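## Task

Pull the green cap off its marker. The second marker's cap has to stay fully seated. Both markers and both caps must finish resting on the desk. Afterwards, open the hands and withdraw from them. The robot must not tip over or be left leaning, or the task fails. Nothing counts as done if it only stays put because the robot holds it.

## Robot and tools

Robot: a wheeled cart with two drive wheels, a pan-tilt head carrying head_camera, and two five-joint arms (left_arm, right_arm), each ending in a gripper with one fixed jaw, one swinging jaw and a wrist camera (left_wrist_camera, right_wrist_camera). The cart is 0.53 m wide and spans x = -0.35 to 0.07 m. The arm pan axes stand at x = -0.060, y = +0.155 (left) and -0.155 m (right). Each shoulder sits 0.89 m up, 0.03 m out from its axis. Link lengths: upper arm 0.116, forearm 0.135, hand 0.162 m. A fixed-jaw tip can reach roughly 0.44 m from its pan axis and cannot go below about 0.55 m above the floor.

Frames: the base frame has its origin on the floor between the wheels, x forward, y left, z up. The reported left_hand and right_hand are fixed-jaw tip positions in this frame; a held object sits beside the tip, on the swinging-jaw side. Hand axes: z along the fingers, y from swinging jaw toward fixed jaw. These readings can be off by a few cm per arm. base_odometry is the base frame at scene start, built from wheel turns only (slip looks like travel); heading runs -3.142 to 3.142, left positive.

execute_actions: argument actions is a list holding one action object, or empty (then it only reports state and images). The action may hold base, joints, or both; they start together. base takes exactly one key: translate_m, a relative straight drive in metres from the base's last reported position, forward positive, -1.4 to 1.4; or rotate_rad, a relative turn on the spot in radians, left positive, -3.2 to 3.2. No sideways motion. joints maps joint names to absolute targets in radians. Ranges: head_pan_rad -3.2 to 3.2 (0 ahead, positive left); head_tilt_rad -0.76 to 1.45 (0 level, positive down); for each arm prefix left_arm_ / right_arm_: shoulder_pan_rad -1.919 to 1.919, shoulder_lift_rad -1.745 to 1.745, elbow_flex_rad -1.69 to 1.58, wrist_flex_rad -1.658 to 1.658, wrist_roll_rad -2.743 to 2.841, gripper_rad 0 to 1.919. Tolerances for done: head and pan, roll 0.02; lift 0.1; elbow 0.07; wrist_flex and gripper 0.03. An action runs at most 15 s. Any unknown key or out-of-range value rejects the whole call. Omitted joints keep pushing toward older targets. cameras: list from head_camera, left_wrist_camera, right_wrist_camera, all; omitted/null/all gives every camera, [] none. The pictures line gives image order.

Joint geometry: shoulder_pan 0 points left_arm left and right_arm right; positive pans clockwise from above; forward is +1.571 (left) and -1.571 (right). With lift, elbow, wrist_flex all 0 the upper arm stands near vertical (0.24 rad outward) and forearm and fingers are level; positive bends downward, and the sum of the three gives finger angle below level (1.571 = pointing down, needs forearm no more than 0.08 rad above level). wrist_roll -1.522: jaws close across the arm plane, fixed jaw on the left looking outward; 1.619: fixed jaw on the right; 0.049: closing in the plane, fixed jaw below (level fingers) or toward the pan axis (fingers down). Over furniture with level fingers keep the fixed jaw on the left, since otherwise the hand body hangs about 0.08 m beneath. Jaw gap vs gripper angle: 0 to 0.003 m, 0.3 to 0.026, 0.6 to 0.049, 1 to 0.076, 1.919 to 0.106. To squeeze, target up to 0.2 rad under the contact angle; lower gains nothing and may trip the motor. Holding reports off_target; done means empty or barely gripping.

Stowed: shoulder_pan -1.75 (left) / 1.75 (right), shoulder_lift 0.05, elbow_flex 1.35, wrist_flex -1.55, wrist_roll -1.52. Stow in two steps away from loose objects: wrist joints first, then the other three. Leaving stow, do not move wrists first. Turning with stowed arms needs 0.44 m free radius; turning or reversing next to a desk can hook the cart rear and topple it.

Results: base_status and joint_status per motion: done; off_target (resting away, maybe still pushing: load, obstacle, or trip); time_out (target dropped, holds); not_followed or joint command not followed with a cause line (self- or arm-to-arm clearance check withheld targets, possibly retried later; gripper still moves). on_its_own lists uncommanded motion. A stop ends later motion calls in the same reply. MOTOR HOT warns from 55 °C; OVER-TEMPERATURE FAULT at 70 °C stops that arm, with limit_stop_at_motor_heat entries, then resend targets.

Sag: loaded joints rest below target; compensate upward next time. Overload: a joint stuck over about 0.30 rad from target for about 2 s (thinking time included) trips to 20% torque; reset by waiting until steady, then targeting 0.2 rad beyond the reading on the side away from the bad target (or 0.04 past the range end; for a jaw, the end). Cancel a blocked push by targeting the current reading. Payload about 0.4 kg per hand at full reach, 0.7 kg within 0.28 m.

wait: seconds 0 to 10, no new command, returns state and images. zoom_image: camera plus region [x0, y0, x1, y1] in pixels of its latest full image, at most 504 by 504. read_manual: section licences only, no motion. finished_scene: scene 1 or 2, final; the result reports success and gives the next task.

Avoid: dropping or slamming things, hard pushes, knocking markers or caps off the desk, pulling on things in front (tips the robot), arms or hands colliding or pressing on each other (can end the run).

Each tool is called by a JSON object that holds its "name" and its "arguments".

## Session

{"name": "execute_actions", "arguments": {"actions": []}}

Scene clock: 0.00 s.
base_odometry: x=+0.000 y=+0.000 heading=+0.000 (m, m, rad; odometry frame)
base_status: not commanded
joint_positions: head_pan_rad=+0.034 head_tilt_rad=+0.019 left_arm_shoulder_pan_rad=-1.744 left_arm_shoulder_lift_rad=+0.061 left_arm_elbow_flex_rad=+1.414 left_arm_wrist_flex_rad=-1.441 left_arm_wrist_roll_rad=-1.501 left_arm_gripper_rad=+1.920 right_arm_shoulder_pan_rad=+1.759 right_arm_shoulder_lift_rad=+0.063 right_arm_elbow_flex_rad=+1.419 right_arm_wrist_flex_rad=-1.592 right_arm_wrist_roll_rad=-1.493 right_arm_gripper_rad=+1.920
joint_status: not commanded
left_hand: x=-0.2988 y=+0.1055 z=+0.8651 quat_wxyz=(-0.053, -0.716, -0.070, +0.693) (m; base frame)
right_hand: x=-0.2993 y=-0.1172 z=+0.8879 quat_wxyz=(-0.081, +0.665, -0.053, -0.741) (m; base frame)
pictures: head_camera, left_wrist_camera, right_wrist_camera
Images, in order (width x height): head_camera 644x476, left_wrist_camera 644x476, right_wrist_camera 644x476.

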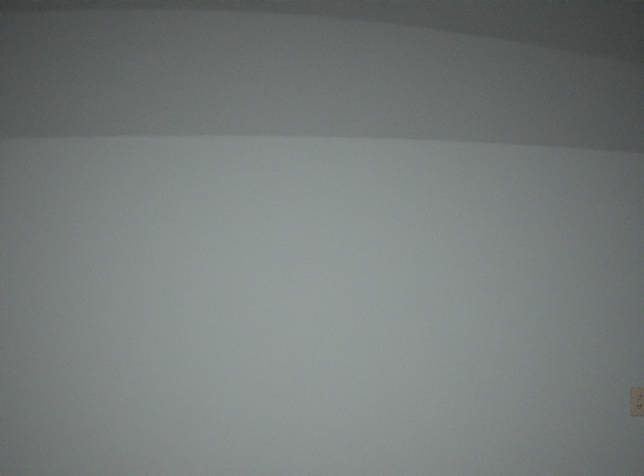

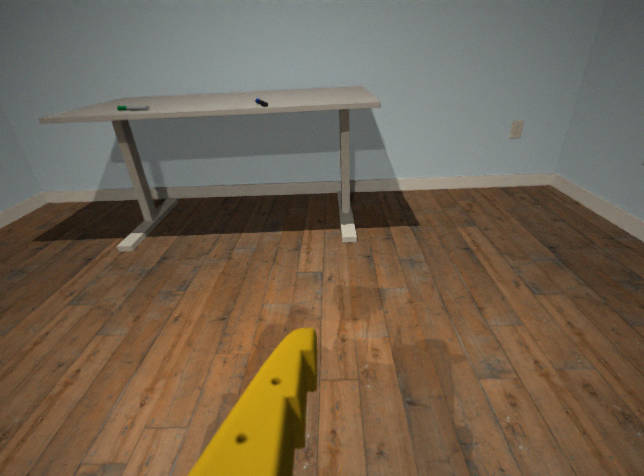

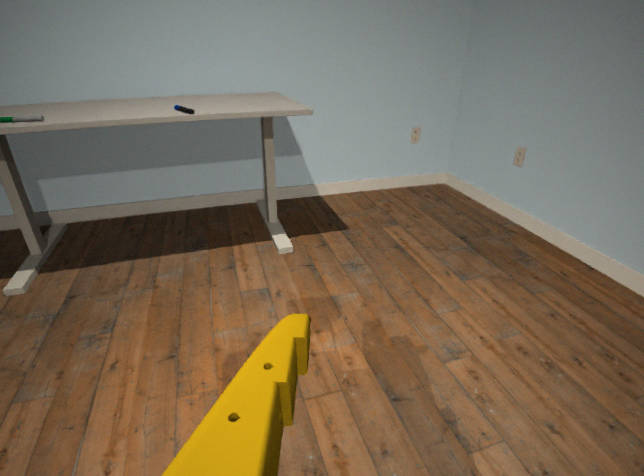

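{"name": "execute_actions", "arguments": {"actions": [{"joints":{"head_pan_rad":-2.8,"head_tilt_rad":0.3}}], "cameras": ["head_camera"]}}

Scene clock: 2.90 s.
base_odometry: x=+0.000 y=+0.000 heading=+0.000 (m, m, rad; odometry frame)
base_status: not commanded
joint_positions: head_pan_rad=-2.790 head_tilt_rad=+0.293 left_arm_shoulder_pan_rad=-1.744 left_arm_shoulder_lift_rad=+0.061 left_arm_elbow_flex_rad=+1.414 left_arm_wrist_flex_rad=-1.441 left_arm_wrist_roll_rad=-1.501 left_arm_gripper_rad=+1.920 right_arm_shoulder_pan_rad=+1.759 right_arm_shoulder_lift_rad=+0.063 right_arm_elbow_flex_rad=+1.419 right_arm_wrist_flex_rad=-1.592 right_arm_wrist_roll_rad=-1.493 right_arm_gripper_rad=+1.920
joint_status: all done
left_hand: x=-0.2988 y=+0.1055 z=+0.8651 quat_wxyz=(-0.053, -0.716, -0.070, +0.693) (m; base frame)
right_hand: x=-0.2993 y=-0.1172 z=+0.8879 quat_wxyz=(-0.081, +0.665, -0.053, -0.741) (m; base frame)
pictures: head_camera
Images, in order (width x height): head_camera 644x476.

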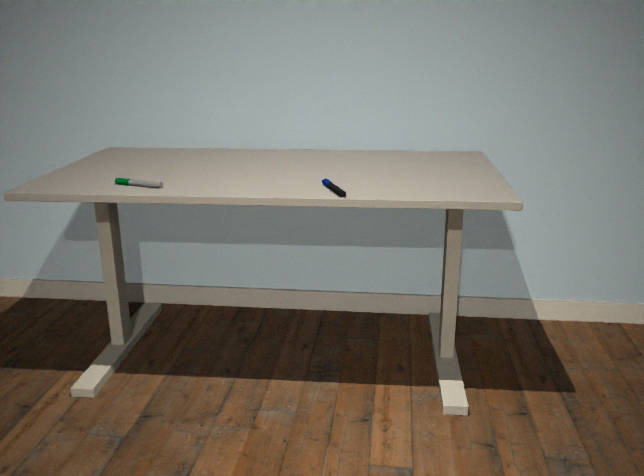

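{"name": "execute_actions", "arguments": {"actions": [{"base":{"rotate_rad":-2.328},"joints":{"head_pan_rad":0,"head_tilt_rad":0.5}}], "cameras": []}}

{"name": "execute_actions", "arguments": {"actions": [{"base":{"translate_m":1.4}}], "cameras": ["head_camera"]}}

Scene clock: 7.40 s.
base_odometry: x=-0.001 y=+0.000 heading=-2.327 (m, m, rad; odometry frame)
base_status: done
joint_positions: head_pan_rad=-0.010 head_tilt_rad=+0.494 left_arm_shoulder_pan_rad=-1.744 left_arm_shoulder_lift_rad=+0.061 left_arm_elbow_flex_rad=+1.414 left_arm_wrist_flex_rad=-1.441 left_arm_wrist_roll_rad=-1.501 left_arm_gripper_rad=+1.920 right_arm_shoulder_pan_rad=+1.759 right_arm_shoulder_lift_rad=+0.063 right_arm_elbow_flex_rad=+1.419 right_arm_wrist_flex_rad=-1.592 right_arm_wrist_roll_rad=-1.493 right_arm_gripper_rad=+1.920
joint_status: all done
left_hand: x=-0.2988 y=+0.1055 z=+0.8651 quat_wxyz=(-0.053, -0.716, -0.070, +0.693) (m; base frame)
right_hand: x=-0.2993 y=-0.1172 z=+0.8879 quat_wxyz=(-0.081, +0.665, -0.053, -0.741) (m; base frame)
pictures: none
No camera images: the call's "cameras" was empty. Leave "cameras" out to get every camera's image.

Scene clock: 15.23 s.
base_odometry: x=-0.963 y=-1.017 heading=-2.326 (m, m, rad; odometry frame)
base_status: done
joint_positions: head_pan_rad=-0.010 head_tilt_rad=+0.494 left_arm_shoulder_pan_rad=-1.744 left_arm_shoulder_lift_rad=+0.061 left_arm_elbow_flex_rad=+1.414 left_arm_wrist_flex_rad=-1.441 left_arm_wrist_roll_rad=-1.501 left_arm_gripper_rad=+1.920 right_arm_shoulder_pan_rad=+1.759 right_arm_shoulder_lift_rad=+0.063 right_arm_elbow_flex_rad=+1.419 right_arm_wrist_flex_rad=-1.592 right_arm_wrist_roll_rad=-1.493 right_arm_gripper_rad=+1.920
joint_status: not commanded
left_hand: x=-0.2988 y=+0.1055 z=+0.8651 quat_wxyz=(-0.053, -0.716, -0.070, +0.693) (m; base frame)
right_hand: x=-0.2993 y=-0.1172 z=+0.8879 quat_wxyz=(-0.081, +0.665, -0.053, -0.741) (m; base frame)
pictures: head_camera
Images, in order (width x height): head_camera 644x476.

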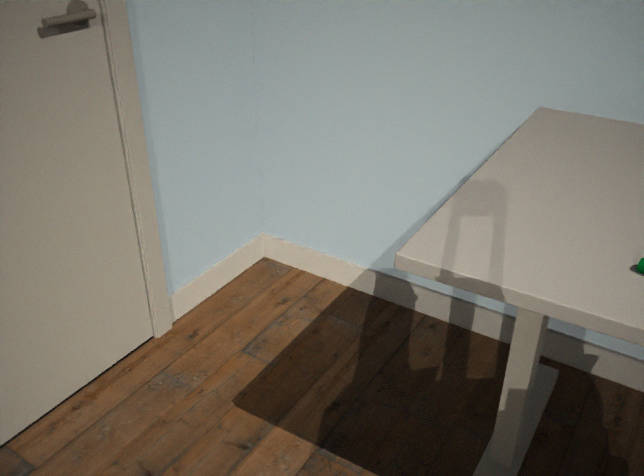

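{"name": "execute_actions", "arguments": {"actions": [{"base":{"translate_m":0.13}}], "cameras": []}}

{"name": "execute_actions", "arguments": {"actions": [{"base":{"rotate_rad":-0.545},"joints":{"left_arm_shoulder_pan_rad":1.1,"right_arm_shoulder_pan_rad":-1.3,"left_arm_shoulder_lift_rad":0.3,"right_arm_shoulder_lift_rad":0.3,"left_arm_elbow_flex_rad":0.2,"right_arm_elbow_flex_rad":0.2}}], "cameras": ["head_camera"]}}

Scene clock: 17.20 s.
base_odometry: x=-1.052 y=-1.112 heading=-2.325 (m, m, rad; odometry frame)
base_status: done
joint_positions: head_pan_rad=-0.010 head_tilt_rad=+0.494 left_arm_shoulder_pan_rad=-1.744 left_arm_shoulder_lift_rad=+0.061 left_arm_elbow_flex_rad=+1.414 left_arm_wrist_flex_rad=-1.441 left_arm_wrist_roll_rad=-1.501 left_arm_gripper_rad=+1.920 right_arm_shoulder_pan_rad=+1.759 right_arm_shoulder_lift_rad=+0.063 right_arm_elbow_flex_rad=+1.419 right_arm_wrist_flex_rad=-1.592 right_arm_wrist_roll_rad=-1.493 right_arm_gripper_rad=+1.920
joint_status: not commanded
left_hand: x=-0.2988 y=+0.1055 z=+0.8651 quat_wxyz=(-0.053, -0.716, -0.070, +0.693) (m; base frame)
right_hand: x=-0.2993 y=-0.1172 z=+0.8879 quat_wxyz=(-0.081, +0.665, -0.053, -0.741) (m; base frame)
pictures: none
No camera images: the call's "cameras" was empty. Leave "cameras" out to get every camera's image.

Scene clock: 20.13 s.
base_odometry: x=-1.051 y=-1.112 heading=-2.870 (m, m, rad; odometry frame)
base_status: done
joint_positions: head_pan_rad=-0.010 head_tilt_rad=+0.494 left_arm_shoulder_pan_rad=+1.093 left_arm_shoulder_lift_rad=+0.311 left_arm_elbow_flex_rad=+0.231 left_arm_wrist_flex_rad=-1.441 left_arm_wrist_roll_rad=-1.501 left_arm_gripper_rad=+1.920 right_arm_shoulder_pan_rad=-1.290 right_arm_shoulder_lift_rad=+0.314 right_arm_elbow_flex_rad=+0.233 right_arm_wrist_flex_rad=-1.592 right_arm_wrist_roll_rad=-1.493 right_arm_gripper_rad=+1.920
joint_status: all done
left_hand: x=+0.2117 y=+0.3045 z=+1.0529 quat_wxyz=(+0.920, -0.081, +0.319, +0.214) (m; base frame)
right_hand: x=+0.2215 y=-0.2281 z=+1.0652 quat_wxyz=(+0.954, +0.033, +0.258, -0.149) (m; base frame)
pictures: head_camera
Images, in order (width x height): head_camera 644x476.

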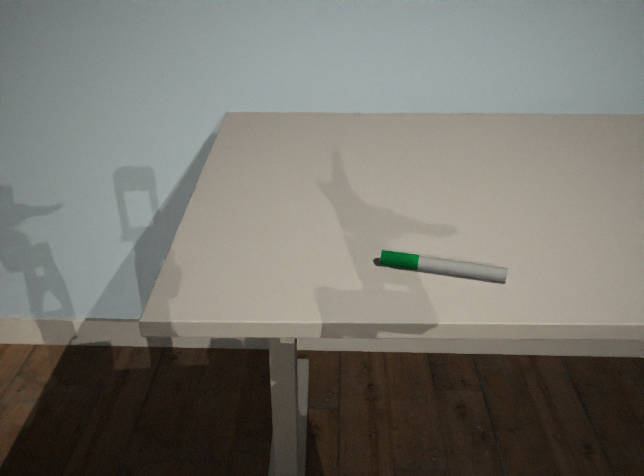

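{"name": "execute_actions", "arguments": {"actions": [{"base":{"translate_m":0.45},"joints":{"head_tilt_rad":0.95,"left_arm_shoulder_lift_rad":0.5,"right_arm_shoulder_lift_rad":0.7,"left_arm_elbow_flex_rad":-0.4,"right_arm_elbow_flex_rad":-0.55,"left_arm_wrist_flex_rad":1.27,"right_arm_wrist_flex_rad":1.12,"left_arm_shoulder_pan_rad":1.3,"right_arm_shoulder_pan_rad":-1.35,"left_arm_wrist_roll_rad":0.31,"right_arm_wrist_roll_rad":2.84,"left_arm_gripper_rad":0.7,"right_arm_gripper_rad":0.8}}], "cameras": ["head_camera","right_wrist_camera"]}}

Scene clock: 24.80 s.
base_odometry: x=-1.485 y=-1.232 heading=-2.871 (m, m, rad; odometry frame)
base_status: done
joint_positions: head_pan_rad=-0.010 head_tilt_rad=+0.945 left_arm_shoulder_pan_rad=+1.294 left_arm_shoulder_lift_rad=+0.518 left_arm_elbow_flex_rad=-0.370 left_arm_wrist_flex_rad=+1.265 left_arm_wrist_roll_rad=+0.303 left_arm_gripper_rad=+0.711 right_arm_shoulder_pan_rad=-1.339 right_arm_shoulder_lift_rad=+0.725 right_arm_elbow_flex_rad=-0.515 right_arm_wrist_flex_rad=+1.116 right_arm_wrist_roll_rad=+2.830 right_arm_gripper_rad=+0.809
joint_status: all done
left_hand: x=+0.1931 y=+0.2245 z=+0.8035 quat_wxyz=(+0.057, -0.865, +0.495, -0.055) (m; base frame)
right_hand: x=+0.2365 y=-0.2277 z=+0.7827 quat_wxyz=(-0.081, -0.876, -0.467, -0.092) (m; base frame)
pictures: head_camera, right_wrist_camera
Images, in order (width x height): head_camera 644x476, right_wrist_camera 644x476.

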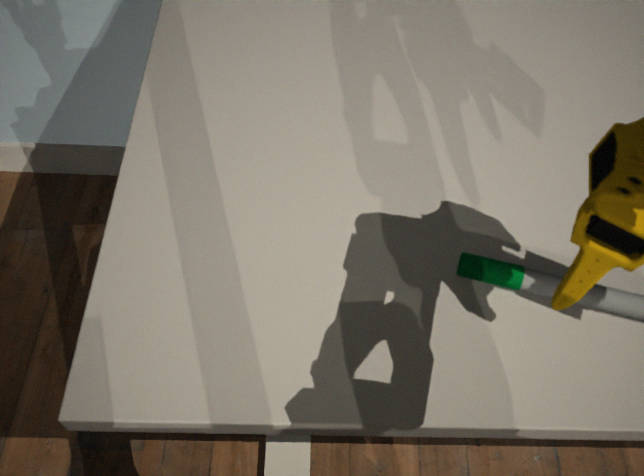

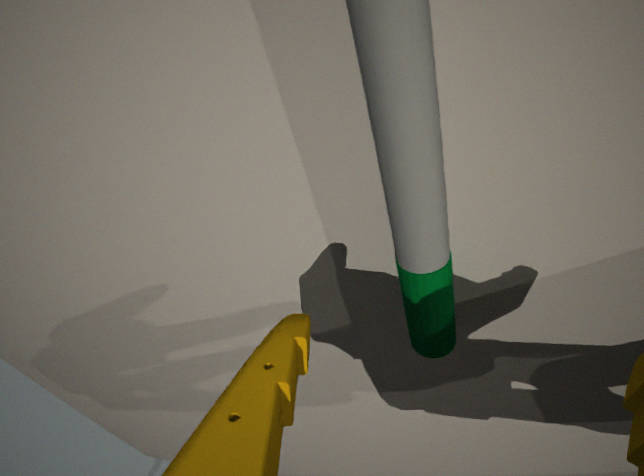

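{"name": "execute_actions", "arguments": {"actions": [{"base":{"translate_m":-0.015},"joints":{"right_arm_shoulder_pan_rad":-1.2,"right_arm_shoulder_lift_rad":0.85,"right_arm_wrist_flex_rad":0.99}}], "cameras": ["head_camera","right_wrist_camera"]}}

Scene clock: 26.03 s.
base_odometry: x=-1.470 y=-1.228 heading=-2.871 (m, m, rad; odometry frame)
base_status: done
joint_positions: head_pan_rad=-0.010 head_tilt_rad=+0.945 left_arm_shoulder_pan_rad=+1.295 left_arm_shoulder_lift_rad=+0.518 left_arm_elbow_flex_rad=-0.370 left_arm_wrist_flex_rad=+1.265 left_arm_wrist_roll_rad=+0.303 left_arm_gripper_rad=+0.711 right_arm_shoulder_pan_rad=-1.210 right_arm_shoulder_lift_rad=+0.873 right_arm_elbow_flex_rad=-0.518 right_arm_wrist_flex_rad=+0.998 right_arm_wrist_roll_rad=+2.830 right_arm_gripper_rad=+0.809
joint_status: all done
left_hand: x=+0.1932 y=+0.2241 z=+0.8035 quat_wxyz=(+0.056, -0.865, +0.496, -0.055) (m; base frame)
right_hand: x=+0.2246 y=-0.2652 z=+0.7480 quat_wxyz=(-0.077, -0.906, -0.410, -0.077) (m; base frame)
pictures: head_camera, right_wrist_camera
Images, in order (width x height): head_camera 644x476, right_wrist_camera 644x476.

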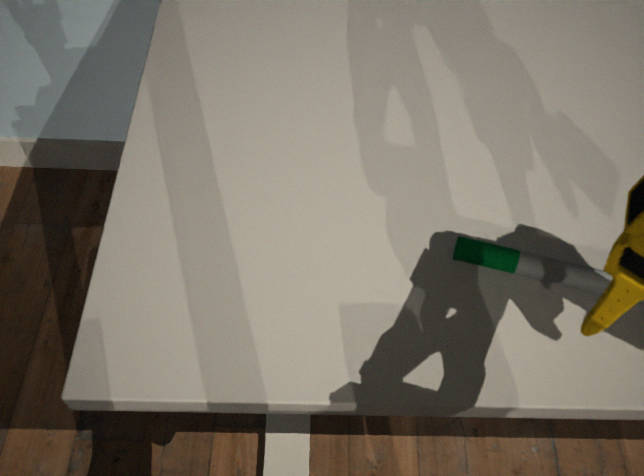

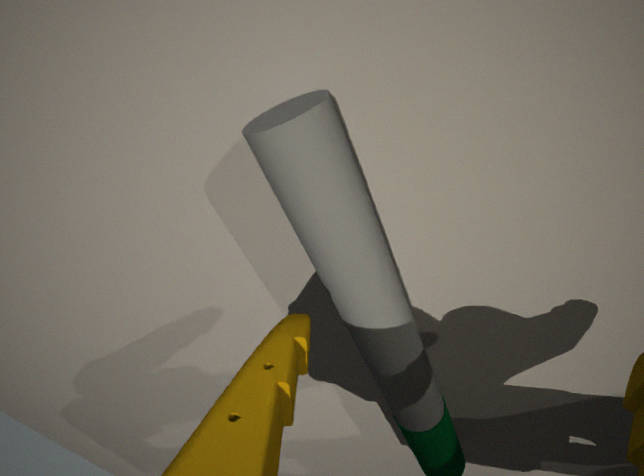

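{"name": "execute_actions", "arguments": {"actions": [{"base":{"translate_m":0.012},"joints":{"right_arm_shoulder_pan_rad":-1.25,"right_arm_shoulder_lift_rad":0.95,"right_arm_wrist_flex_rad":0.9}}], "cameras": ["head_camera","right_wrist_camera"]}}

Scene clock: 27.10 s.
base_odometry: x=-1.482 y=-1.231 heading=-2.871 (m, m, rad; odometry frame)
base_status: done
joint_positions: head_pan_rad=-0.010 head_tilt_rad=+0.945 left_arm_shoulder_pan_rad=+1.295 left_arm_shoulder_lift_rad=+0.518 left_arm_elbow_flex_rad=-0.370 left_arm_wrist_flex_rad=+1.265 left_arm_wrist_roll_rad=+0.303 left_arm_gripper_rad=+0.711 right_arm_shoulder_pan_rad=-1.240 right_arm_shoulder_lift_rad=+0.972 right_arm_elbow_flex_rad=-0.518 right_arm_wrist_flex_rad=+0.909 right_arm_wrist_roll_rad=+2.830 right_arm_gripper_rad=+0.809
joint_status: all done
left_hand: x=+0.1932 y=+0.2241 z=+0.8035 quat_wxyz=(+0.056, -0.865, +0.496, -0.055) (m; base frame)
right_hand: x=+0.2258 y=-0.2562 z=+0.7243 quat_wxyz=(-0.072, -0.900, -0.423, -0.075) (m; base frame)
pictures: head_camera, right_wrist_camera
Images, in order (width x height): head_camera 644x476, right_wrist_camera 644x476.

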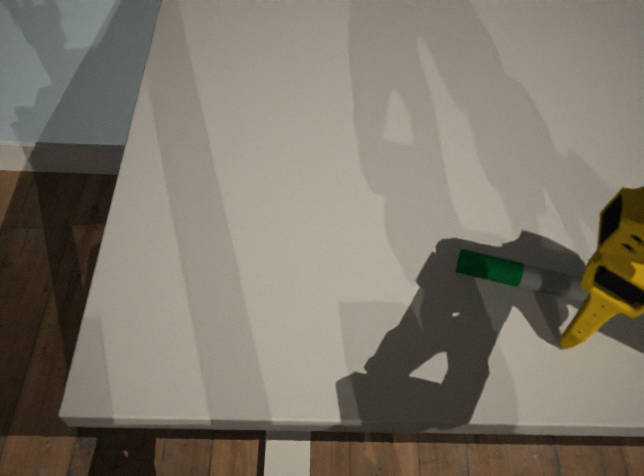

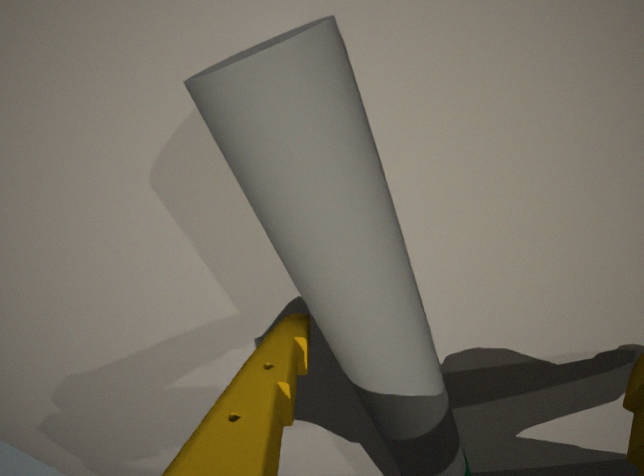

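{"name": "execute_actions", "arguments": {"actions": [{"joints":{"right_arm_gripper_rad":0.03}}], "cameras": ["right_wrist_camera"]}}

{"name": "execute_actions", "arguments": {"actions": [{"joints":{"right_arm_shoulder_lift_rad":0.86,"right_arm_wrist_flex_rad":0.64}}], "cameras": []}}

{"name": "execute_actions", "arguments": {"actions": [{"joints":{"right_arm_shoulder_pan_rad":-1.8}}]}}

Scene clock: 28.30 s.
base_odometry: x=-1.482 y=-1.231 heading=-2.871 (m, m, rad; odometry frame)
base_status: not commanded
joint_positions: head_pan_rad=-0.010 head_tilt_rad=+0.945 left_arm_shoulder_pan_rad=+1.295 left_arm_shoulder_lift_rad=+0.518 left_arm_elbow_flex_rad=-0.370 left_arm_wrist_flex_rad=+1.265 left_arm_wrist_roll_rad=+0.303 left_arm_gripper_rad=+0.711 right_arm_shoulder_pan_rad=-1.241 right_arm_shoulder_lift_rad=+0.974 right_arm_elbow_flex_rad=-0.531 right_arm_wrist_flex_rad=+0.907 right_arm_wrist_roll_rad=+2.830 right_arm_gripper_rad=+0.204
joint_status: right_arm_gripper_rad off_target (ended at +0.204, target +0.030)
left_hand: x=+0.1932 y=+0.2241 z=+0.8035 quat_wxyz=(+0.056, -0.865, +0.496, -0.055) (m; base frame)
right_hand: x=+0.2284 y=-0.2566 z=+0.7260 quat_wxyz=(-0.077, -0.899, -0.424, -0.079) (m; base frame)
pictures: right_wrist_camera
Images, in order (width x height): right_wrist_camera 644x476.

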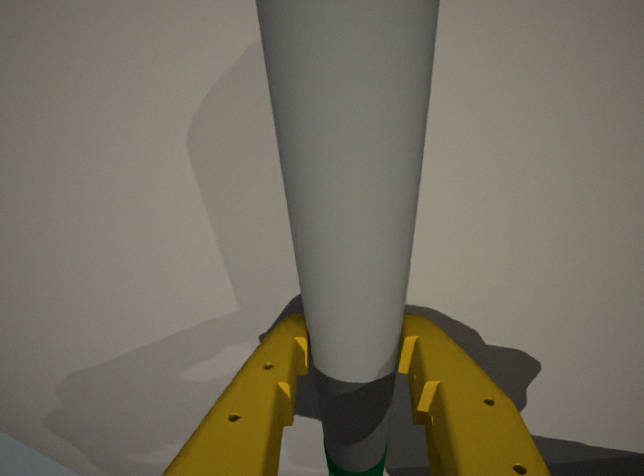

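Scene clock: 29.23 s.
base_odometry: x=-1.482 y=-1.231 heading=-2.871 (m, m, rad; odometry frame)
base_status: not commanded
joint_positions: head_pan_rad=-0.010 head_tilt_rad=+0.945 left_arm_shoulder_pan_rad=+1.295 left_arm_shoulder_lift_rad=+0.518 left_arm_elbow_flex_rad=-0.370 left_arm_wrist_flex_rad=+1.265 left_arm_wrist_roll_rad=+0.303 left_arm_gripper_rad=+0.711 right_arm_shoulder_pan_rad=-1.241 right_arm_shoulder_lift_rad=+0.925 right_arm_elbow_flex_rad=-0.531 right_arm_wrist_flex_rad=+0.652 right_arm_wrist_roll_rad=+2.830 right_arm_gripper_rad=+0.204
joint_status: all done
left_hand: x=+0.1932 y=+0.2241 z=+0.8035 quat_wxyz=(+0.056, -0.865, +0.496, -0.055) (m; base frame)
right_hand: x=+0.2708 y=-0.2711 z=+0.7572 quat_wxyz=(-0.180, -0.874, -0.412, -0.186) (m; base frame)
pictures: none
No camera images: the call's "cameras" was empty. Leave "cameras" out to get every camera's image.

Scene clock: 30.37 s.
base_odometry: x=-1.482 y=-1.231 heading=-2.871 (m, m, rad; odometry frame)
base_status: not commanded
joint_positions: head_pan_rad=-0.010 head_tilt_rad=+0.945 left_arm_shoulder_pan_rad=+1.295 left_arm_shoulder_lift_rad=+0.518 left_arm_elbow_flex_rad=-0.370 left_arm_wrist_flex_rad=+1.265 left_arm_wrist_roll_rad=+0.303 left_arm_gripper_rad=+0.711 right_arm_shoulder_pan_rad=-1.790 right_arm_shoulder_lift_rad=+0.925 right_arm_elbow_flex_rad=-0.531 right_arm_wrist_flex_rad=+0.651 right_arm_wrist_roll_rad=+2.830 right_arm_gripper_rad=+0.204
joint_status: all done
left_hand: x=+0.1932 y=+0.2241 z=+0.8035 quat_wxyz=(+0.056, -0.865, +0.496, -0.055) (m; base frame)
right_hand: x=+0.2829 y=-0.0813 z=+0.7574 quat_wxyz=(-0.124, -0.729, -0.633, -0.229) (m; base frame)
pictures: head_camera, left_wrist_camera, right_wrist_camera
Images, in order (width x height): head_camera 644x476, left_wrist_camera 644x476, right_wrist_camera 644x476.

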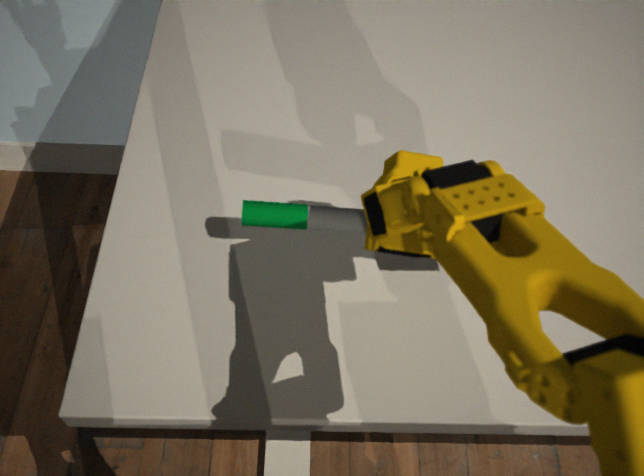

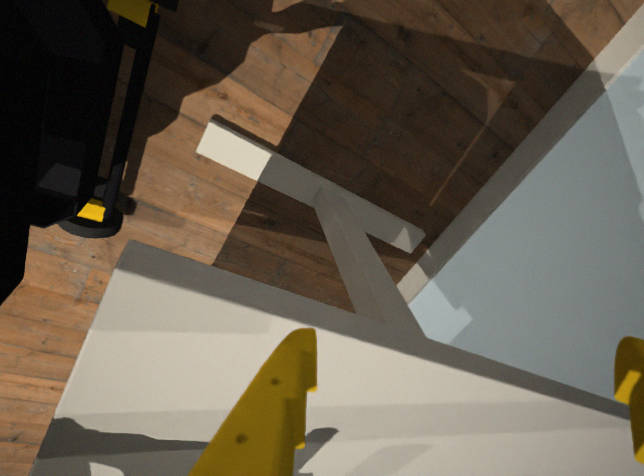

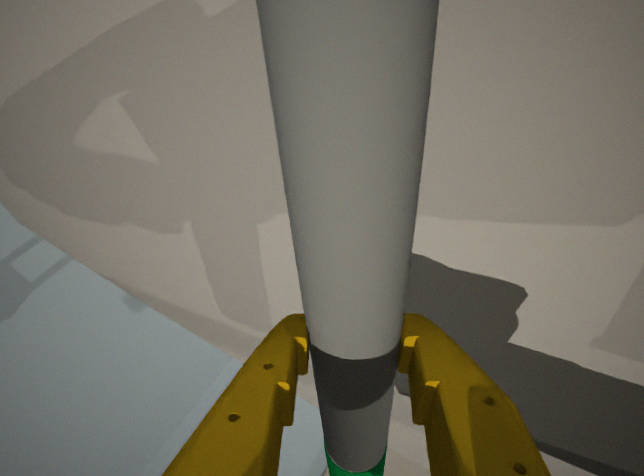

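{"name": "execute_actions", "arguments": {"actions": [{"joints":{"right_arm_shoulder_pan_rad":-1.91,"left_arm_shoulder_pan_rad":1.75,"left_arm_shoulder_lift_rad":0.58,"left_arm_elbow_flex_rad":-0.42,"left_arm_wrist_flex_rad":0.9,"left_arm_wrist_roll_rad":0.38}}], "cameras": ["head_camera","left_wrist_camera"]}}

Scene clock: 31.77 s.
base_odometry: x=-1.482 y=-1.231 heading=-2.871 (m, m, rad; odometry frame)
base_status: not commanded
joint_positions: head_pan_rad=-0.010 head_tilt_rad=+0.945 left_arm_shoulder_pan_rad=+1.743 left_arm_shoulder_lift_rad=+0.596 left_arm_elbow_flex_rad=-0.387 left_arm_wrist_flex_rad=+0.911 left_arm_wrist_roll_rad=+0.375 left_arm_gripper_rad=+0.711 right_arm_shoulder_pan_rad=-1.899 right_arm_shoulder_lift_rad=+0.925 right_arm_elbow_flex_rad=-0.531 right_arm_wrist_flex_rad=+0.651 right_arm_wrist_roll_rad=+2.830 right_arm_gripper_rad=+0.204
joint_status: all done
left_hand: x=+0.2480 y=+0.0984 z=+0.8008 quat_wxyz=(+0.114, -0.740, +0.634, -0.192) (m; base frame)
right_hand: x=+0.2729 y=-0.0445 z=+0.7574 quat_wxyz=(-0.111, -0.694, -0.672, -0.235) (m; base frame)
pictures: head_camera, left_wrist_camera
Images, in order (width x height): head_camera 644x476, left_wrist_camera 644x476.

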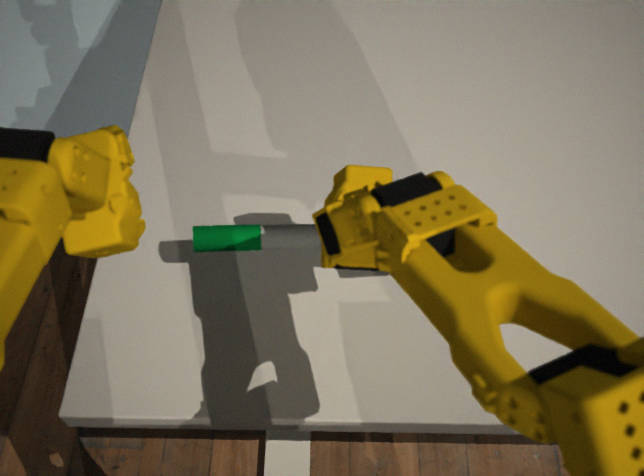

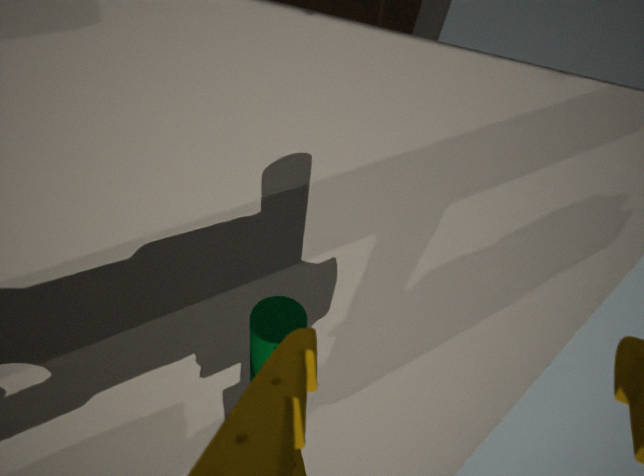

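{"name": "execute_actions", "arguments": {"actions": [{"joints":{"left_arm_shoulder_pan_rad":1.88,"left_arm_wrist_flex_rad":1.1}}], "cameras": ["head_camera","left_wrist_camera"]}}

Scene clock: 32.97 s.
base_odometry: x=-1.482 y=-1.231 heading=-2.871 (m, m, rad; odometry frame)
base_status: not commanded
joint_positions: head_pan_rad=-0.010 head_tilt_rad=+0.945 left_arm_shoulder_pan_rad=+1.872 left_arm_shoulder_lift_rad=+0.596 left_arm_elbow_flex_rad=-0.387 left_arm_wrist_flex_rad=+1.096 left_arm_wrist_roll_rad=+0.375 left_arm_gripper_rad=+0.711 right_arm_shoulder_pan_rad=-1.899 right_arm_shoulder_lift_rad=+0.925 right_arm_elbow_flex_rad=-0.531 right_arm_wrist_flex_rad=+0.651 right_arm_wrist_roll_rad=+2.830 right_arm_gripper_rad=+0.204
joint_status: all done
left_hand: x=+0.2111 y=+0.0677 z=+0.7917 quat_wxyz=(+0.060, -0.710, +0.692, -0.118) (m; base frame)
right_hand: x=+0.2729 y=-0.0445 z=+0.7574 quat_wxyz=(-0.111, -0.694, -0.672, -0.235) (m; base frame)
pictures: head_camera, left_wrist_camera
Images, in order (width x height): head_camera 644x476, left_wrist_camera 644x476.

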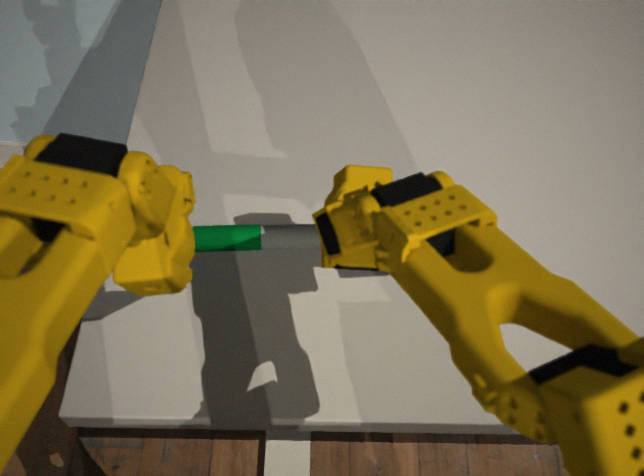

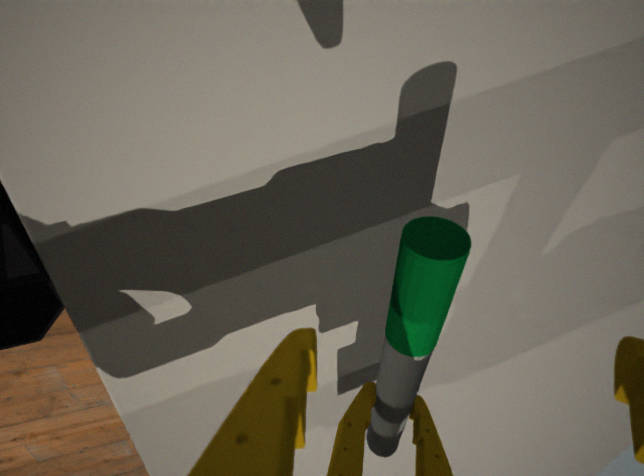

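Good; descend toward the former final pose.

{"name": "execute_actions", "arguments": {"actions": [{"joints":{"left_arm_shoulder_lift_rad":0.8,"left_arm_wrist_flex_rad":0.78}}], "cameras": ["head_camera","left_wrist_camera"]}}

Scene clock: 34.23 s.
base_odometry: x=-1.482 y=-1.231 heading=-2.871 (m, m, rad; odometry frame)
base_status: not commanded
joint_positions: head_pan_rad=-0.010 head_tilt_rad=+0.945 left_arm_shoulder_pan_rad=+1.872 left_arm_shoulder_lift_rad=+0.817 left_arm_elbow_flex_rad=-0.389 left_arm_wrist_flex_rad=+0.790 left_arm_wrist_roll_rad=+0.375 left_arm_gripper_rad=+0.711 right_arm_shoulder_pan_rad=-1.899 right_arm_shoulder_lift_rad=+0.925 right_arm_elbow_flex_rad=-0.531 right_arm_wrist_flex_rad=+0.651 right_arm_wrist_roll_rad=+2.830 right_arm_gripper_rad=+0.204
joint_status: all done
left_hand: x=+0.2305 y=+0.0617 z=+0.7461 quat_wxyz=(+0.080, -0.705, +0.687, -0.156) (m; base frame)
right_hand: x=+0.2729 y=-0.0445 z=+0.7574 quat_wxyz=(-0.111, -0.694, -0.672, -0.235) (m; base frame)
pictures: head_camera, left_wrist_camera
Images, in order (width x height): head_camera 644x476, left_wrist_camera 644x476.

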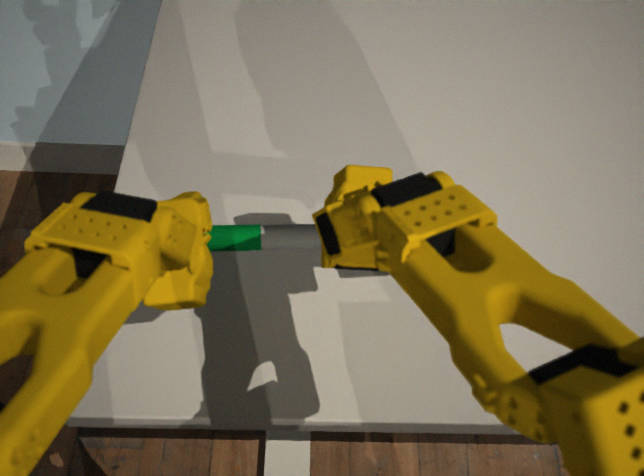

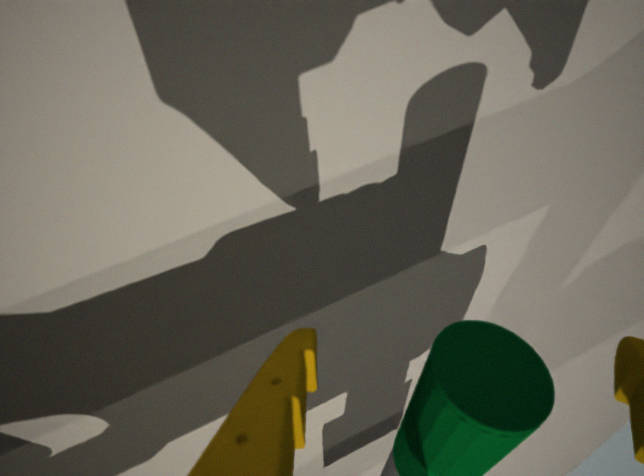

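{"name": "execute_actions", "arguments": {"actions": [{"joints":{"left_arm_shoulder_lift_rad":0.85,"left_arm_wrist_flex_rad":0.58,"left_arm_shoulder_pan_rad":1.919,"left_arm_gripper_rad":0.55}}], "cameras": ["left_wrist_camera"]}}

Scene clock: 35.37 s.
base_odometry: x=-1.482 y=-1.231 heading=-2.871 (m, m, rad; odometry frame)
base_status: not commanded
joint_positions: head_pan_rad=-0.010 head_tilt_rad=+0.945 left_arm_shoulder_pan_rad=+1.913 left_arm_shoulder_lift_rad=+0.869 left_arm_elbow_flex_rad=-0.390 left_arm_wrist_flex_rad=+0.592 left_arm_wrist_roll_rad=+0.375 left_arm_gripper_rad=+0.561 right_arm_shoulder_pan_rad=-1.899 right_arm_shoulder_lift_rad=+0.925 right_arm_elbow_flex_rad=-0.531 right_arm_wrist_flex_rad=+0.651 right_arm_wrist_roll_rad=+2.830 right_arm_gripper_rad=+0.204
joint_status: all done
left_hand: x=+0.2471 y=+0.0424 z=+0.7433 quat_wxyz=(+0.108, -0.679, +0.691, -0.223) (m; base frame)
right_hand: x=+0.2729 y=-0.0445 z=+0.7574 quat_wxyz=(-0.111, -0.694, -0.672, -0.235) (m; base frame)
pictures: left_wrist_camera
Images, in order (width x height): left_wrist_camera 644x476.

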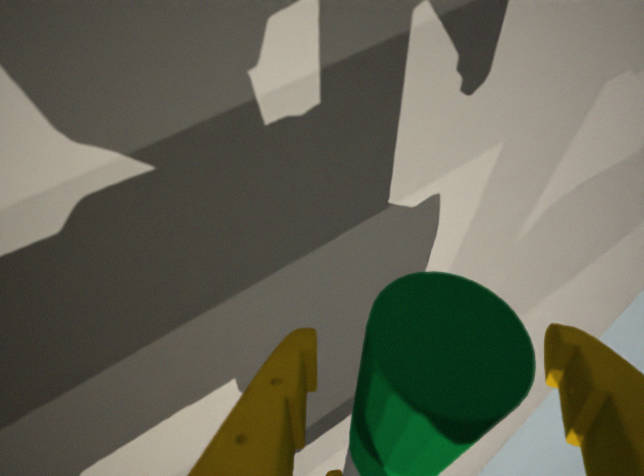

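{"name": "execute_actions", "arguments": {"actions": [{"joints":{"left_arm_wrist_flex_rad":0.52,"left_arm_shoulder_lift_rad":0.87,"left_arm_gripper_rad":0.03}}], "cameras": ["left_wrist_camera"]}}

{"name": "execute_actions", "arguments": {"actions": [{"joints":{"left_arm_shoulder_pan_rad":1.78,"right_arm_shoulder_pan_rad":-1.8}}], "cameras": ["head_camera"]}}

Scene clock: 36.37 s.
base_odometry: x=-1.482 y=-1.231 heading=-2.871 (m, m, rad; odometry frame)
base_status: not commanded
joint_positions: head_pan_rad=-0.010 head_tilt_rad=+0.945 left_arm_shoulder_pan_rad=+1.913 left_arm_shoulder_lift_rad=+0.888 left_arm_elbow_flex_rad=-0.397 left_arm_wrist_flex_rad=+0.526 left_arm_wrist_roll_rad=+0.375 left_arm_gripper_rad=+0.158 right_arm_shoulder_pan_rad=-1.901 right_arm_shoulder_lift_rad=+0.925 right_arm_elbow_flex_rad=-0.528 right_arm_wrist_flex_rad=+0.651 right_arm_wrist_roll_rad=+2.833 right_arm_gripper_rad=+0.204
joint_status: left_arm_gripper_rad off_target (ended at +0.158, target +0.030); the others done
left_hand: x=+0.2545 y=+0.0398 z=+0.7439 quat_wxyz=(+0.119, -0.675, +0.686, -0.246) (m; base frame)
right_hand: x=+0.2722 y=-0.0441 z=+0.7567 quat_wxyz=(-0.111, -0.692, -0.674, -0.234) (m; base frame)
pictures: left_wrist_camera
Images, in order (width x height): left_wrist_camera 644x476.

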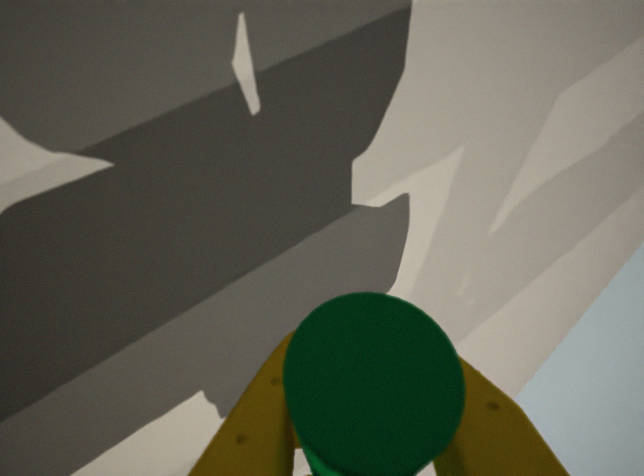

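Scene clock: 37.20 s.
base_odometry: x=-1.482 y=-1.231 heading=-2.871 (m, m, rad; odometry frame)
base_status: not commanded
joint_positions: head_pan_rad=-0.010 head_tilt_rad=+0.945 left_arm_shoulder_pan_rad=+1.786 left_arm_shoulder_lift_rad=+0.888 left_arm_elbow_flex_rad=-0.400 left_arm_wrist_flex_rad=+0.524 left_arm_wrist_roll_rad=+0.375 left_arm_gripper_rad=+0.158 right_arm_shoulder_pan_rad=-1.810 right_arm_shoulder_lift_rad=+0.920 right_arm_elbow_flex_rad=-0.528 right_arm_wrist_flex_rad=+0.645 right_arm_wrist_roll_rad=+2.833 right_arm_gripper_rad=+0.204
joint_status: all done
left_hand: x=+0.2674 y=+0.0804 z=+0.7446 quat_wxyz=(+0.136, -0.716, +0.641, -0.240) (m; base frame)
right_hand: x=+0.2823 y=-0.0743 z=+0.7587 quat_wxyz=(-0.123, -0.721, -0.641, -0.233) (m; base frame)
pictures: head_camera
Images, in order (width x height): head_camera 644x476.

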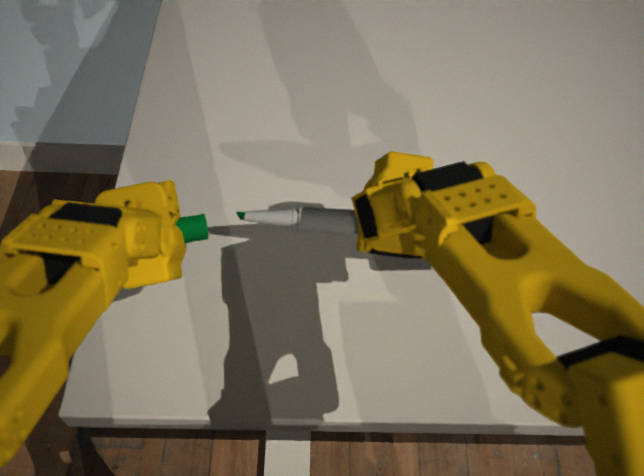

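{"name": "execute_actions", "arguments": {"actions": [{"joints":{"right_arm_shoulder_pan_rad":-1.72,"right_arm_shoulder_lift_rad":1.04,"right_arm_wrist_flex_rad":0.52,"left_arm_shoulder_lift_rad":0.96,"left_arm_wrist_flex_rad":0.45}}]}}

Scene clock: 38.40 s.
base_odometry: x=-1.482 y=-1.231 heading=-2.871 (m, m, rad; odometry frame)
base_status: not commanded
joint_positions: head_pan_rad=-0.010 head_tilt_rad=+0.945 left_arm_shoulder_pan_rad=+1.786 left_arm_shoulder_lift_rad=+0.980 left_arm_elbow_flex_rad=-0.400 left_arm_wrist_flex_rad=+0.461 left_arm_wrist_roll_rad=+0.375 left_arm_gripper_rad=+0.158 right_arm_shoulder_pan_rad=-1.730 right_arm_shoulder_lift_rad=+1.051 right_arm_elbow_flex_rad=-0.529 right_arm_wrist_flex_rad=+0.530 right_arm_wrist_roll_rad=+2.833 right_arm_gripper_rad=+0.204
joint_status: all done
left_hand: x=+0.2616 y=+0.0817 z=+0.7216 quat_wxyz=(+0.129, -0.719, +0.644, -0.228) (m; base frame)
right_hand: x=+0.2838 y=-0.1024 z=+0.7274 quat_wxyz=(-0.129, -0.747, -0.613, -0.222) (m; base frame)
pictures: head_camera, left_wrist_camera, right_wrist_camera
Images, in order (width x height): head_camera 644x476, left_wrist_camera 644x476, right_wrist_camera 644x476.

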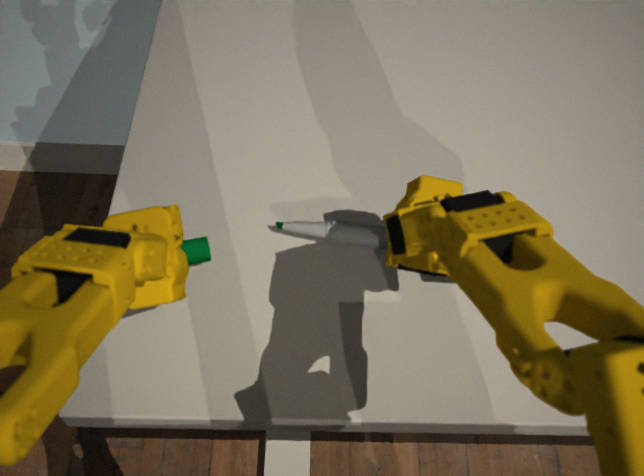

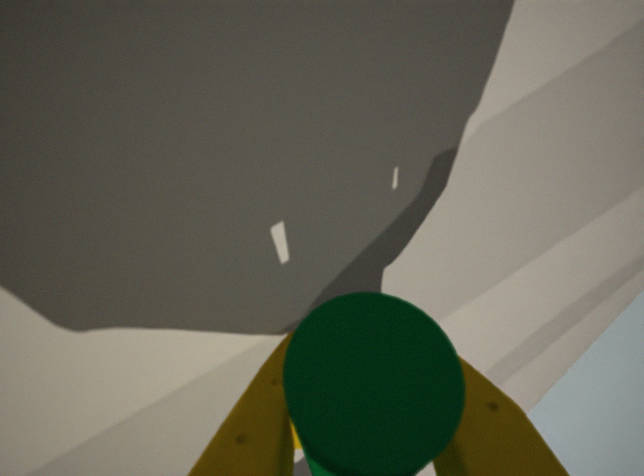

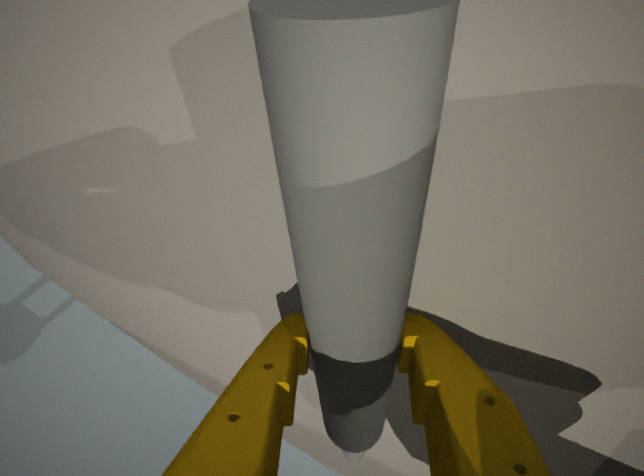

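{"name": "execute_actions", "arguments": {"actions": [{"joints":{"left_arm_gripper_rad":1.6,"right_arm_gripper_rad":0.7}}], "cameras": ["head_camera","left_wrist_camera"]}}

Scene clock: 40.03 s.
base_odometry: x=-1.482 y=-1.231 heading=-2.871 (m, m, rad; odometry frame)
base_status: not commanded
joint_positions: head_pan_rad=-0.010 head_tilt_rad=+0.945 left_arm_shoulder_pan_rad=+1.786 left_arm_shoulder_lift_rad=+0.980 left_arm_elbow_flex_rad=-0.400 left_arm_wrist_flex_rad=+0.461 left_arm_wrist_roll_rad=+0.375 left_arm_gripper_rad=+1.588 right_arm_shoulder_pan_rad=-1.726 right_arm_shoulder_lift_rad=+1.032 right_arm_elbow_flex_rad=-0.558 right_arm_wrist_flex_rad=+0.521 right_arm_wrist_roll_rad=+2.833 right_arm_gripper_rad=+0.685
joint_status: all done
left_hand: x=+0.2616 y=+0.0817 z=+0.7216 quat_wxyz=(+0.129, -0.719, +0.644, -0.228) (m; base frame)
right_hand: x=+0.2937 y=-0.1025 z=+0.7403 quat_wxyz=(-0.144, -0.743, -0.606, -0.245) (m; base frame)
pictures: head_camera, left_wrist_camera
Images, in order (width x height): head_camera 644x476, left_wrist_camera 644x476.

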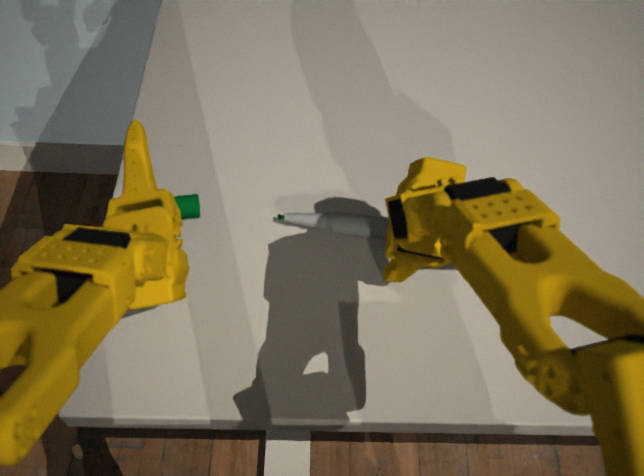

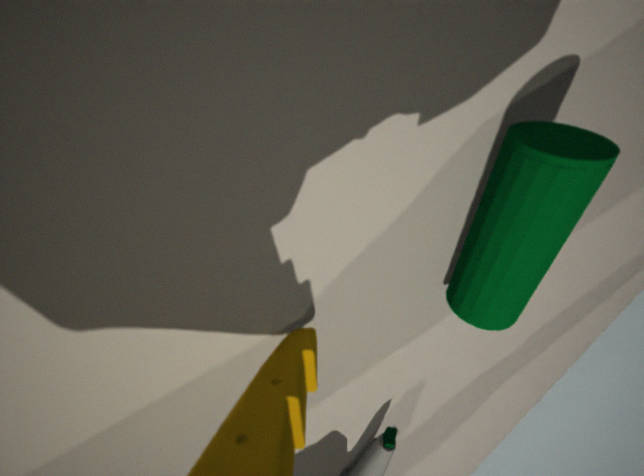

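Cap rolled free and rests on the desk. Lift and retreat.

{"name": "execute_actions", "arguments": {"actions": [{"joints":{"right_arm_shoulder_lift_rad":0.5,"left_arm_shoulder_lift_rad":0.5}}], "cameras": []}}

{"name": "execute_actions", "arguments": {"actions": [{"base":{"translate_m":-0.4},"joints":{"head_tilt_rad":0.55}}], "cameras": ["head_camera"]}}

Scene clock: 41.43 s.
base_odometry: x=-1.482 y=-1.231 heading=-2.871 (m, m, rad; odometry frame)
base_status: not commanded
joint_positions: head_pan_rad=-0.010 head_tilt_rad=+0.945 left_arm_shoulder_pan_rad=+1.786 left_arm_shoulder_lift_rad=+0.561 left_arm_elbow_flex_rad=-0.400 left_arm_wrist_flex_rad=+0.461 left_arm_wrist_roll_rad=+0.375 left_arm_gripper_rad=+1.589 right_arm_shoulder_pan_rad=-1.726 right_arm_shoulder_lift_rad=+0.558 right_arm_elbow_flex_rad=-0.540 right_arm_wrist_flex_rad=+0.521 right_arm_wrist_roll_rad=+2.833 right_arm_gripper_rad=+0.691
joint_status: all done
left_hand: x=+0.3048 y=+0.0723 z=+0.8582 quat_wxyz=(+0.225, -0.663, +0.593, -0.397) (m; base frame)
right_hand: x=+0.3261 y=-0.0974 z=+0.9015 quat_wxyz=(-0.249, -0.674, -0.550, -0.426) (m; base frame)
pictures: none
No camera images: the call's "cameras" was empty. Leave "cameras" out to get every camera's image.

Scene clock: 44.20 s.
base_odometry: x=-1.097 y=-1.124 heading=-2.868 (m, m, rad; odometry frame)
base_status: done
joint_positions: head_pan_rad=-0.010 head_tilt_rad=+0.564 left_arm_shoulder_pan_rad=+1.786 left_arm_shoulder_lift_rad=+0.561 left_arm_elbow_flex_rad=-0.400 left_arm_wrist_flex_rad=+0.461 left_arm_wrist_roll_rad=+0.375 left_arm_gripper_rad=+1.589 right_arm_shoulder_pan_rad=-1.726 right_arm_shoulder_lift_rad=+0.558 right_arm_elbow_flex_rad=-0.540 right_arm_wrist_flex_rad=+0.521 right_arm_wrist_roll_rad=+2.833 right_arm_gripper_rad=+0.691
joint_status: all done
left_hand: x=+0.3048 y=+0.0723 z=+0.8582 quat_wxyz=(+0.225, -0.663, +0.593, -0.397) (m; base frame)
right_hand: x=+0.3261 y=-0.0974 z=+0.9015 quat_wxyz=(-0.249, -0.674, -0.550, -0.426) (m; base frame)
pictures: head_camera
Images, in order (width x height): head_camera 644x476.

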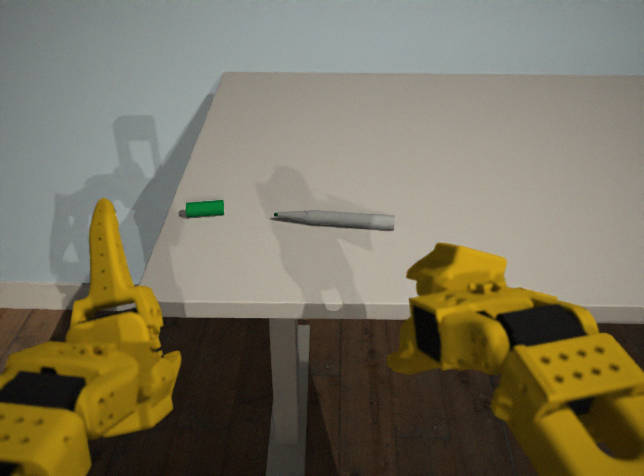

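{"name": "finished_scene", "arguments": {"scene": 2}}

The scene is finished: the task was done.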